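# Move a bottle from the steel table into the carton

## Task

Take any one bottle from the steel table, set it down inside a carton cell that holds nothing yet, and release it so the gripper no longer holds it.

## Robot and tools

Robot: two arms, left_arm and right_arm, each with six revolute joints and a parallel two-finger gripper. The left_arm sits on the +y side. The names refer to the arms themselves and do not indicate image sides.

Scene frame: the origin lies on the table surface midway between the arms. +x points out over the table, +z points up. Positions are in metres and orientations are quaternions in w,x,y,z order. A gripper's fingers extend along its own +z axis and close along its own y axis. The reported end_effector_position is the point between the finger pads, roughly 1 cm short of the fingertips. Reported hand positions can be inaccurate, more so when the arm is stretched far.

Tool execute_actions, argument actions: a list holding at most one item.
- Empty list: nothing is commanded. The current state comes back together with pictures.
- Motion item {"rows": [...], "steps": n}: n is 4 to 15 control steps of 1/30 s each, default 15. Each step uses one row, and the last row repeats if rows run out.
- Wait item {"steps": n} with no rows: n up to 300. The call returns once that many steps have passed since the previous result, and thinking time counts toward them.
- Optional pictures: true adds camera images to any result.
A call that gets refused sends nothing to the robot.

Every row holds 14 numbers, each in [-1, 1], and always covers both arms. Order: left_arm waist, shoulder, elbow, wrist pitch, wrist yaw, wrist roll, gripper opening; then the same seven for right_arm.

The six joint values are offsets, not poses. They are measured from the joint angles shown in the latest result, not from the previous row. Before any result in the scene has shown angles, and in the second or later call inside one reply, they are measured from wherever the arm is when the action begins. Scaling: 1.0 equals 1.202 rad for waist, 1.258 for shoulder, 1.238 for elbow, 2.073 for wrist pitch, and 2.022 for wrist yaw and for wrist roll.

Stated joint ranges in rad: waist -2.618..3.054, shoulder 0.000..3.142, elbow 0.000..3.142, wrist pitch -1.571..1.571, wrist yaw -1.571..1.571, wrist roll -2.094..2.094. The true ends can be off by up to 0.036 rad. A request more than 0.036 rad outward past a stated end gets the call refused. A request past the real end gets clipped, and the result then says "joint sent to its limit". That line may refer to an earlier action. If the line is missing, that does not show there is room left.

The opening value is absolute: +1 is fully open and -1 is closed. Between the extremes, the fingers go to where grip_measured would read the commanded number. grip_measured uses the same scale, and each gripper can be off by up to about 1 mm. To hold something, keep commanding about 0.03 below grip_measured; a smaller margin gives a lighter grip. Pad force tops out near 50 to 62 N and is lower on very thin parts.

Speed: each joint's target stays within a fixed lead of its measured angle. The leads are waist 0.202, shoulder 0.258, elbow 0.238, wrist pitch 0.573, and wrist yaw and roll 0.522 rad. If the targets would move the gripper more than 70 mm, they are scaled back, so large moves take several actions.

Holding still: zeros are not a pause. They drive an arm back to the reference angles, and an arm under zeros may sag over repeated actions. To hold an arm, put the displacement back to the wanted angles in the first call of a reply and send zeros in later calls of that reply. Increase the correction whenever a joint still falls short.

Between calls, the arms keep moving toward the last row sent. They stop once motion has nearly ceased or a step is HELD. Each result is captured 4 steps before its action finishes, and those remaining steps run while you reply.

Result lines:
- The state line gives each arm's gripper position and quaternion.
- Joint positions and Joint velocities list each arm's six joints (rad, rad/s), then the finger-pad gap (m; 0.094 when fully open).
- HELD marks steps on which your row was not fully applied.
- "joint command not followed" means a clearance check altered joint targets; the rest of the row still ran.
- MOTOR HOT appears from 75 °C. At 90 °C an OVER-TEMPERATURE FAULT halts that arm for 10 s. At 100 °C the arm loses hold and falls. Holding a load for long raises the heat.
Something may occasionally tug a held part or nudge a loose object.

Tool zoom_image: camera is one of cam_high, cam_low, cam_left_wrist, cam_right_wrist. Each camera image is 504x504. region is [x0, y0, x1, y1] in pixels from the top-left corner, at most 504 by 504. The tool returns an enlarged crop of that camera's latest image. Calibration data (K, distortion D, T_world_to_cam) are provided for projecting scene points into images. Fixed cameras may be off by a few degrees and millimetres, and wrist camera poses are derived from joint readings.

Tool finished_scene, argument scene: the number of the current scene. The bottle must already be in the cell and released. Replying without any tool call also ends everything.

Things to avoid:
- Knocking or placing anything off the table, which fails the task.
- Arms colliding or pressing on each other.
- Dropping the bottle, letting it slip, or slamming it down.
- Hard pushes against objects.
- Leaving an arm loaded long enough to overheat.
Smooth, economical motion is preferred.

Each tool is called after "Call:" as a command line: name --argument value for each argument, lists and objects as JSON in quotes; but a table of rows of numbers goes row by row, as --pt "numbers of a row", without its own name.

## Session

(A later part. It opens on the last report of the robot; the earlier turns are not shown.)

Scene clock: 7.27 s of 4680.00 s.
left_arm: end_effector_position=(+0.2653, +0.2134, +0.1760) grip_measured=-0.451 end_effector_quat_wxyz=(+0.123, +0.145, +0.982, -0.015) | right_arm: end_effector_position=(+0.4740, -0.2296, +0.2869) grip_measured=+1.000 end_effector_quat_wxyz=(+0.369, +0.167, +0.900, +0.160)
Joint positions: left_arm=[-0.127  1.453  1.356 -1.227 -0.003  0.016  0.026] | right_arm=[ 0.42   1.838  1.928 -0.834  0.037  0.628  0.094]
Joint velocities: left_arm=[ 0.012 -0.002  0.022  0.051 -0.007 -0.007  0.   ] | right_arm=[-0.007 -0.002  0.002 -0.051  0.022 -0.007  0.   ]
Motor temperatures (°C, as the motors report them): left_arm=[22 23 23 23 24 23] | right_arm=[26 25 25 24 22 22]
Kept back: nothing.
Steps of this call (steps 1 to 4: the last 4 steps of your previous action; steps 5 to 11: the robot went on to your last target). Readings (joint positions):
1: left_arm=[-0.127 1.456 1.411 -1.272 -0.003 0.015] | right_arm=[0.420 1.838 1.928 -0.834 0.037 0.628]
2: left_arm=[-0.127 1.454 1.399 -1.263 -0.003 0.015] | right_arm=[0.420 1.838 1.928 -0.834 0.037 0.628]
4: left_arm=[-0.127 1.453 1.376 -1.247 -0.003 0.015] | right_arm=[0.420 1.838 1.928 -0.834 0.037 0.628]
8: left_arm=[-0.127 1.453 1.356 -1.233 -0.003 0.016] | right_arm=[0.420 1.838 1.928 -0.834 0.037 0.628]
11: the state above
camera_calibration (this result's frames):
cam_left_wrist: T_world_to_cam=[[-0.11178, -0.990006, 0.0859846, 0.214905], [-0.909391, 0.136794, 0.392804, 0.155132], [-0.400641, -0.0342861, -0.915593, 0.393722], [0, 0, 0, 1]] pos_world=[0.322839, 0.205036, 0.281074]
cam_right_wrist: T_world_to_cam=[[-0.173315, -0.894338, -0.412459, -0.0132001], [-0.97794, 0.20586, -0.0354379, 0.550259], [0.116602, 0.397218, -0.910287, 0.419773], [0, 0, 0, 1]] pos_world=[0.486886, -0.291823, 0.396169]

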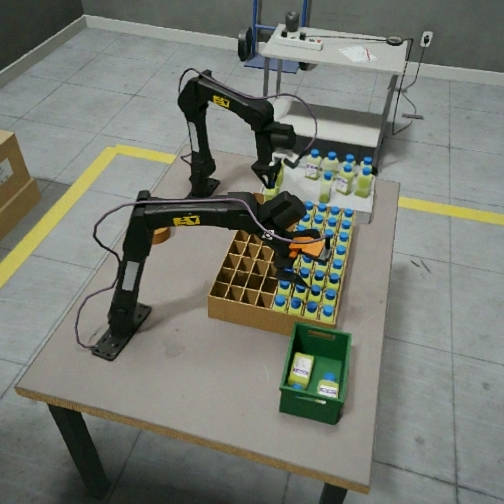

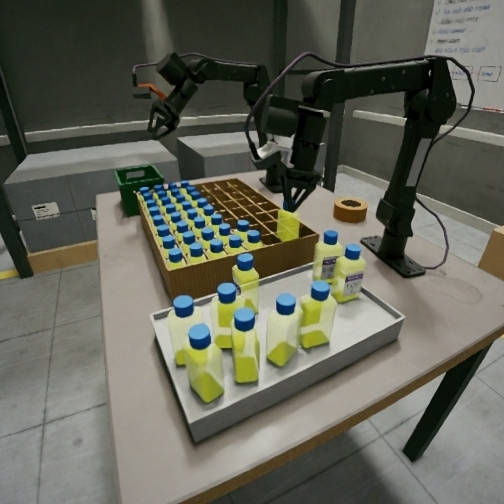

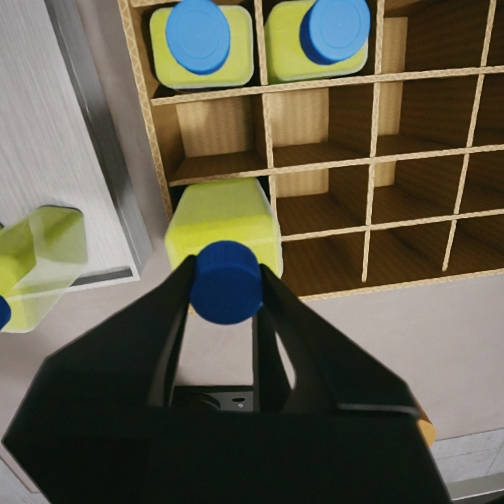

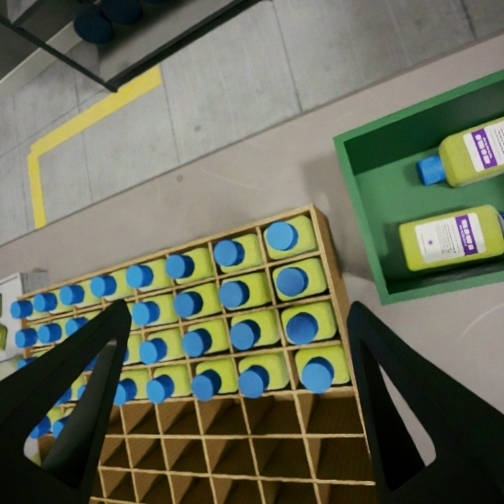

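Call:
execute_actions --actions '[{"rows":[[-0.01,-0.024,-0.015,0.022,0,0,-0.5,0,0,0,0,0,0,1],[-0.01,-0.026,-0.028,0.032,0,0,-0.5,0,0,0,0,0,0,1],[-0.01,-0.028,-0.042,0.042,0,0,-0.5,0,0,0,0,0,0,1],[-0.01,-0.03,-0.056,0.051,0,0,-0.5,0,0,0,0,0,0,1],[-0.01,-0.031,-0.07,0.06,0,0,-0.5,0,0,0,0,0,0,1],[-0.01,-0.032,-0.084,0.068,0,0,-0.5,0,0,0,0,0,0,1],[-0.01,-0.032,-0.098,0.076,0,0,-0.5,0,0,0,0,0,0,1],[-0.01,-0.032,-0.112,0.084,0,0,-0.5,0,0,0,0,0,0,1],[-0.01,-0.032,-0.126,0.092,0,0,-0.5,0,0,0,0,0,0,1],[-0.01,-0.032,-0.14,0.1,0,0,-0.5,0,0,0,0,0,0,1],[-0.01,-0.032,-0.154,0.108,0,0,-0.5,0,0,0,0,0,0,1],[-0.01,-0.032,-0.168,0.116,0,0,-0.5,0,0,0,0,0,0,1],[-0.01,-0.032,-0.182,0.125,0,0,-0.5,0,0,0,0,0,0,1],[-0.01,-0.032,-0.196,0.125,0,0,-0.5,0,0,0,0,0,0,1],[-0.01,-0.032,-0.21,0.125,0,0,-0.5,0,0,0,0,0,0,1]]}]'

Call:
execute_actions --actions '[{"steps":10}]'

Call:
execute_actions --actions '[{"rows":[[0,-0.01,0,0,0,0,-0.1,0,0,0,0,0,0,1],[0,-0.01,0,0,0,0,-0.1,0,0,0,0,0,0,1],[0,-0.01,0,0,0,0,-0.1,0,0,0,0,0,0,1],[0,-0.01,0,0,0,0,-0.1,0,0,0,0,0,0,1],[0,-0.01,0,0,0,0,-0.1,0,0,0,0,0,0,1],[0,-0.01,0,0,0,0,-0.1,0,0,0,0,0,0,1],[0,-0.01,0.05,-0.03,0,0,-0.1,0,0,0,0,0,0,1],[0,-0.01,0.1,-0.06,0,0,-0.1,0,0,0,0,0,0,1],[0,-0.01,0.15,-0.09,0,0,-0.1,0,0,0,0,0,0,1]]}]'

Call:
execute_actions --actions '[{"steps":6}]' --pictures true

Scene clock: 7.97 s of 4680.00 s.
left_arm: end_effector_position=(+0.2661, +0.2132, +0.1430) grip_measured=-0.451 end_effector_quat_wxyz=(+0.127, +0.145, +0.981, -0.015) | right_arm: end_effector_position=(+0.4740, -0.2296, +0.2869) grip_measured=+1.000 end_effector_quat_wxyz=(+0.369, +0.167, +0.900, +0.160)
Joint positions: left_arm=[-0.127  1.437  1.209 -1.086 -0.003  0.016  0.026] | right_arm=[ 0.42   1.838  1.928 -0.834  0.037  0.628  0.094]
Joint velocities: left_arm=[ 0.007 -0.017 -0.491  0.491  0.022  0.051 -0.   ] | right_arm=[-0.002 -0.007 -0.002 -0.007  0.007 -0.022  0.   ]
Motor temperatures (°C, as the motors report them): left_arm=[22 23 23 23 24 23] | right_arm=[26 25 25 24 22 22]
Steps of this call (steps 1 to 10: the robot went on to your last target; steps 11 to 21: the first 11 steps of this action). Readings (joint positions):
11: left_arm=[-0.127 1.453 1.356 -1.219 -0.003 0.016] | right_arm=[0.420 1.838 1.928 -0.834 0.037 0.628]
12: left_arm=[-0.127 1.452 1.354 -1.213 -0.003 0.016] | right_arm=[0.420 1.838 1.928 -0.834 0.037 0.628]
14: left_arm=[-0.127 1.445 1.333 -1.195 -0.003 0.016] | right_arm=[0.420 1.838 1.928 -0.834 0.037 0.628]
18: left_arm=[-0.127 1.437 1.265 -1.135 -0.003 0.016] | right_arm=[0.420 1.838 1.928 -0.834 0.037 0.628]
21: the state above

Scene clock: 8.30 s of 4680.00 s.
left_arm: end_effector_position=(+0.2653, +0.2134, +0.1183) grip_measured=-0.451 end_effector_quat_wxyz=(+0.127, +0.145, +0.981, -0.015) | right_arm: end_effector_position=(+0.4740, -0.2296, +0.2869) grip_measured=+1.000 end_effector_quat_wxyz=(+0.369, +0.167, +0.900, +0.160)
Joint positions: left_arm=[-0.127  1.437  1.111 -0.987 -0.003  0.016  0.026] | right_arm=[ 0.42   1.838  1.928 -0.834  0.037  0.628  0.094]
Joint velocities: left_arm=[ 0.002 -0.007 -0.002 -0.007 -0.037  0.007  0.001] | right_arm=[-0.007 -0.017 -0.012 -0.022 -0.022  0.037  0.   ]
Motor temperatures (°C, as the motors report them): left_arm=[22 23 23 23 24 23] | right_arm=[26 25 25 24 22 22]
Kept back: nothing.
Steps of this call (steps 1 to 4: the last 4 steps of your previous action; steps 5 to 10: the robot went on to your last target). Readings (joint positions):
1: left_arm=[-0.127 1.437 1.191 -1.070 -0.003 0.016] | right_arm=[0.420 1.838 1.928 -0.834 0.037 0.628]
2: left_arm=[-0.127 1.437 1.174 -1.054 -0.003 0.016] | right_arm=[0.420 1.838 1.928 -0.834 0.037 0.628]
4: left_arm=[-0.127 1.437 1.140 -1.022 -0.003 0.016] | right_arm=[0.420 1.838 1.928 -0.834 0.037 0.628]
8: left_arm=[-0.127 1.437 1.112 -0.988 -0.003 0.016] | right_arm=[0.420 1.838 1.928 -0.834 0.037 0.628]
10: the state above

Scene clock: 8.67 s of 4680.00 s.
left_arm: end_effector_position=(+0.2679, +0.2127, +0.1491) grip_measured=-0.102 end_effector_quat_wxyz=(+0.131, +0.145, +0.981, -0.016) | right_arm: end_effector_position=(+0.4741, -0.2296, +0.2869) grip_measured=+1.000 end_effector_quat_wxyz=(+0.369, +0.167, +0.900, +0.160)
Joint positions: left_arm=[-0.127  1.438  1.233 -1.101 -0.003  0.016  0.042] | right_arm=[ 0.42   1.838  1.928 -0.833  0.037  0.628  0.094]
Joint velocities: left_arm=[-0.012 -0.066  0.911 -0.227 -0.022 -0.007 -0.001] | right_arm=[-0.017 -0.017  0.002 -0.051 -0.007  0.022  0.   ]
Motor temperatures (°C, as the motors report them): left_arm=[22 24 23 23 24 23] | right_arm=[26 25 25 24 22 22]
Steps of this call (steps 1 to 11: the first 11 steps of this action). Readings (joint positions):
1: left_arm=[-0.127 1.437 1.111 -0.987 -0.003 0.016] | right_arm=[0.420 1.838 1.928 -0.834 0.037 0.628]
2: left_arm=[-0.127 1.437 1.111 -0.987 -0.003 0.016] | right_arm=[0.420 1.838 1.928 -0.834 0.037 0.628]
4: left_arm=[-0.127 1.437 1.111 -0.987 -0.003 0.016] | right_arm=[0.420 1.838 1.928 -0.834 0.037 0.628]
8: left_arm=[-0.127 1.438 1.130 -1.019 -0.003 0.016] | right_arm=[0.420 1.838 1.928 -0.833 0.037 0.628]
11: the state above

Scene clock: 8.87 s of 4680.00 s.
left_arm: end_effector_position=(+0.2704, +0.2119, +0.1639) grip_measured=-0.102 end_effector_quat_wxyz=(+0.141, +0.145, +0.979, -0.017) | right_arm: end_effector_position=(+0.4741, -0.2296, +0.2869) grip_measured=+1.000 end_effector_quat_wxyz=(+0.369, +0.167, +0.900, +0.160)
Joint positions: left_arm=[-0.127  1.432  1.281 -1.134 -0.003  0.016  0.042] | right_arm=[ 0.42   1.838  1.928 -0.833  0.037  0.628  0.094]
Joint velocities: left_arm=[-0.017  0.002 -0.017 -0.286 -0.007 -0.037  0.001] | right_arm=[-0.012  0.002  0.007  0.051 -0.037 -0.081  0.   ]
Motor temperatures (°C, as the motors report them): left_arm=[22 24 23 23 24 23] | right_arm=[26 25 25 24 22 22]
Kept back: nothing.
Steps of this call (steps 1 to 4: the last 4 steps of your previous action; steps 5 to 6: the robot went on to your last target). Readings (joint positions):
1: left_arm=[-0.127 1.437 1.258 -1.106 -0.003 0.016] | right_arm=[0.420 1.838 1.928 -0.833 0.037 0.628]
2: left_arm=[-0.127 1.434 1.273 -1.108 -0.003 0.016] | right_arm=[0.420 1.838 1.928 -0.833 0.037 0.628]
4: left_arm=[-0.127 1.432 1.281 -1.117 -0.003 0.016] | right_arm=[0.420 1.838 1.928 -0.833 0.037 0.628]
6: the state above
camera_calibration (this result's frames):
cam_left_wrist: T_world_to_cam=[[-0.11498, -0.989093, 0.0920524, 0.214756], [-0.922897, 0.140644, 0.358441, 0.173179], [-0.367479, -0.0437411, -0.929003, 0.379867], [0, 0, 0, 1]] pos_world=[0.324112, 0.204673, 0.271055]
cam_right_wrist: T_world_to_cam=[[-0.173164, -0.894295, -0.412616, -0.0131617], [-0.977927, 0.205864, -0.0357752, 0.55041], [0.116936, 0.397313, -0.910202, 0.419661], [0, 0, 0, 1]] pos_world=[0.486908, -0.291817, 0.396237]

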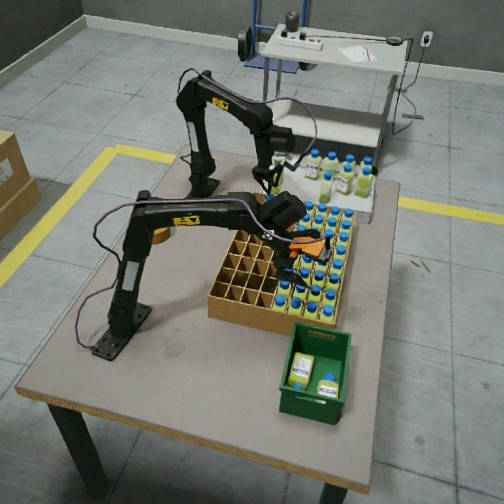

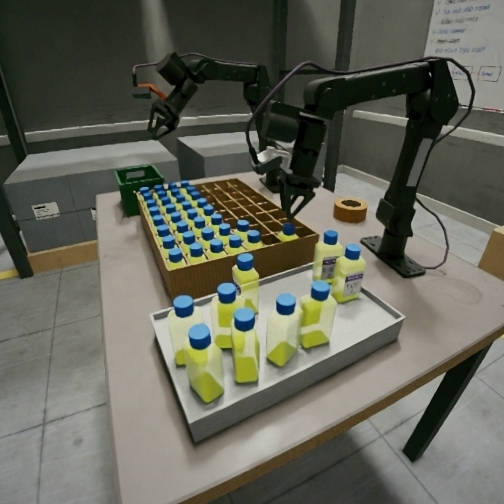

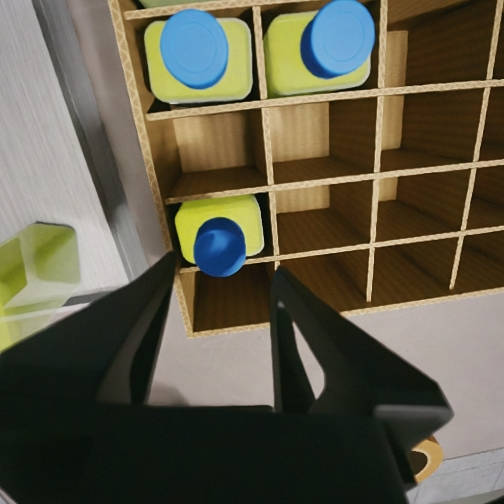

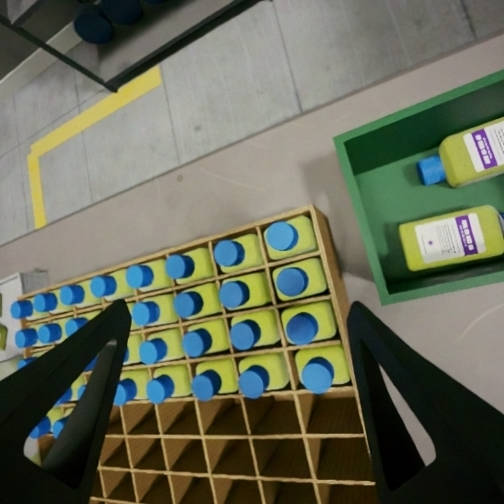

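Call:
finished_scene --scene 2

The scene is finished: the task was done.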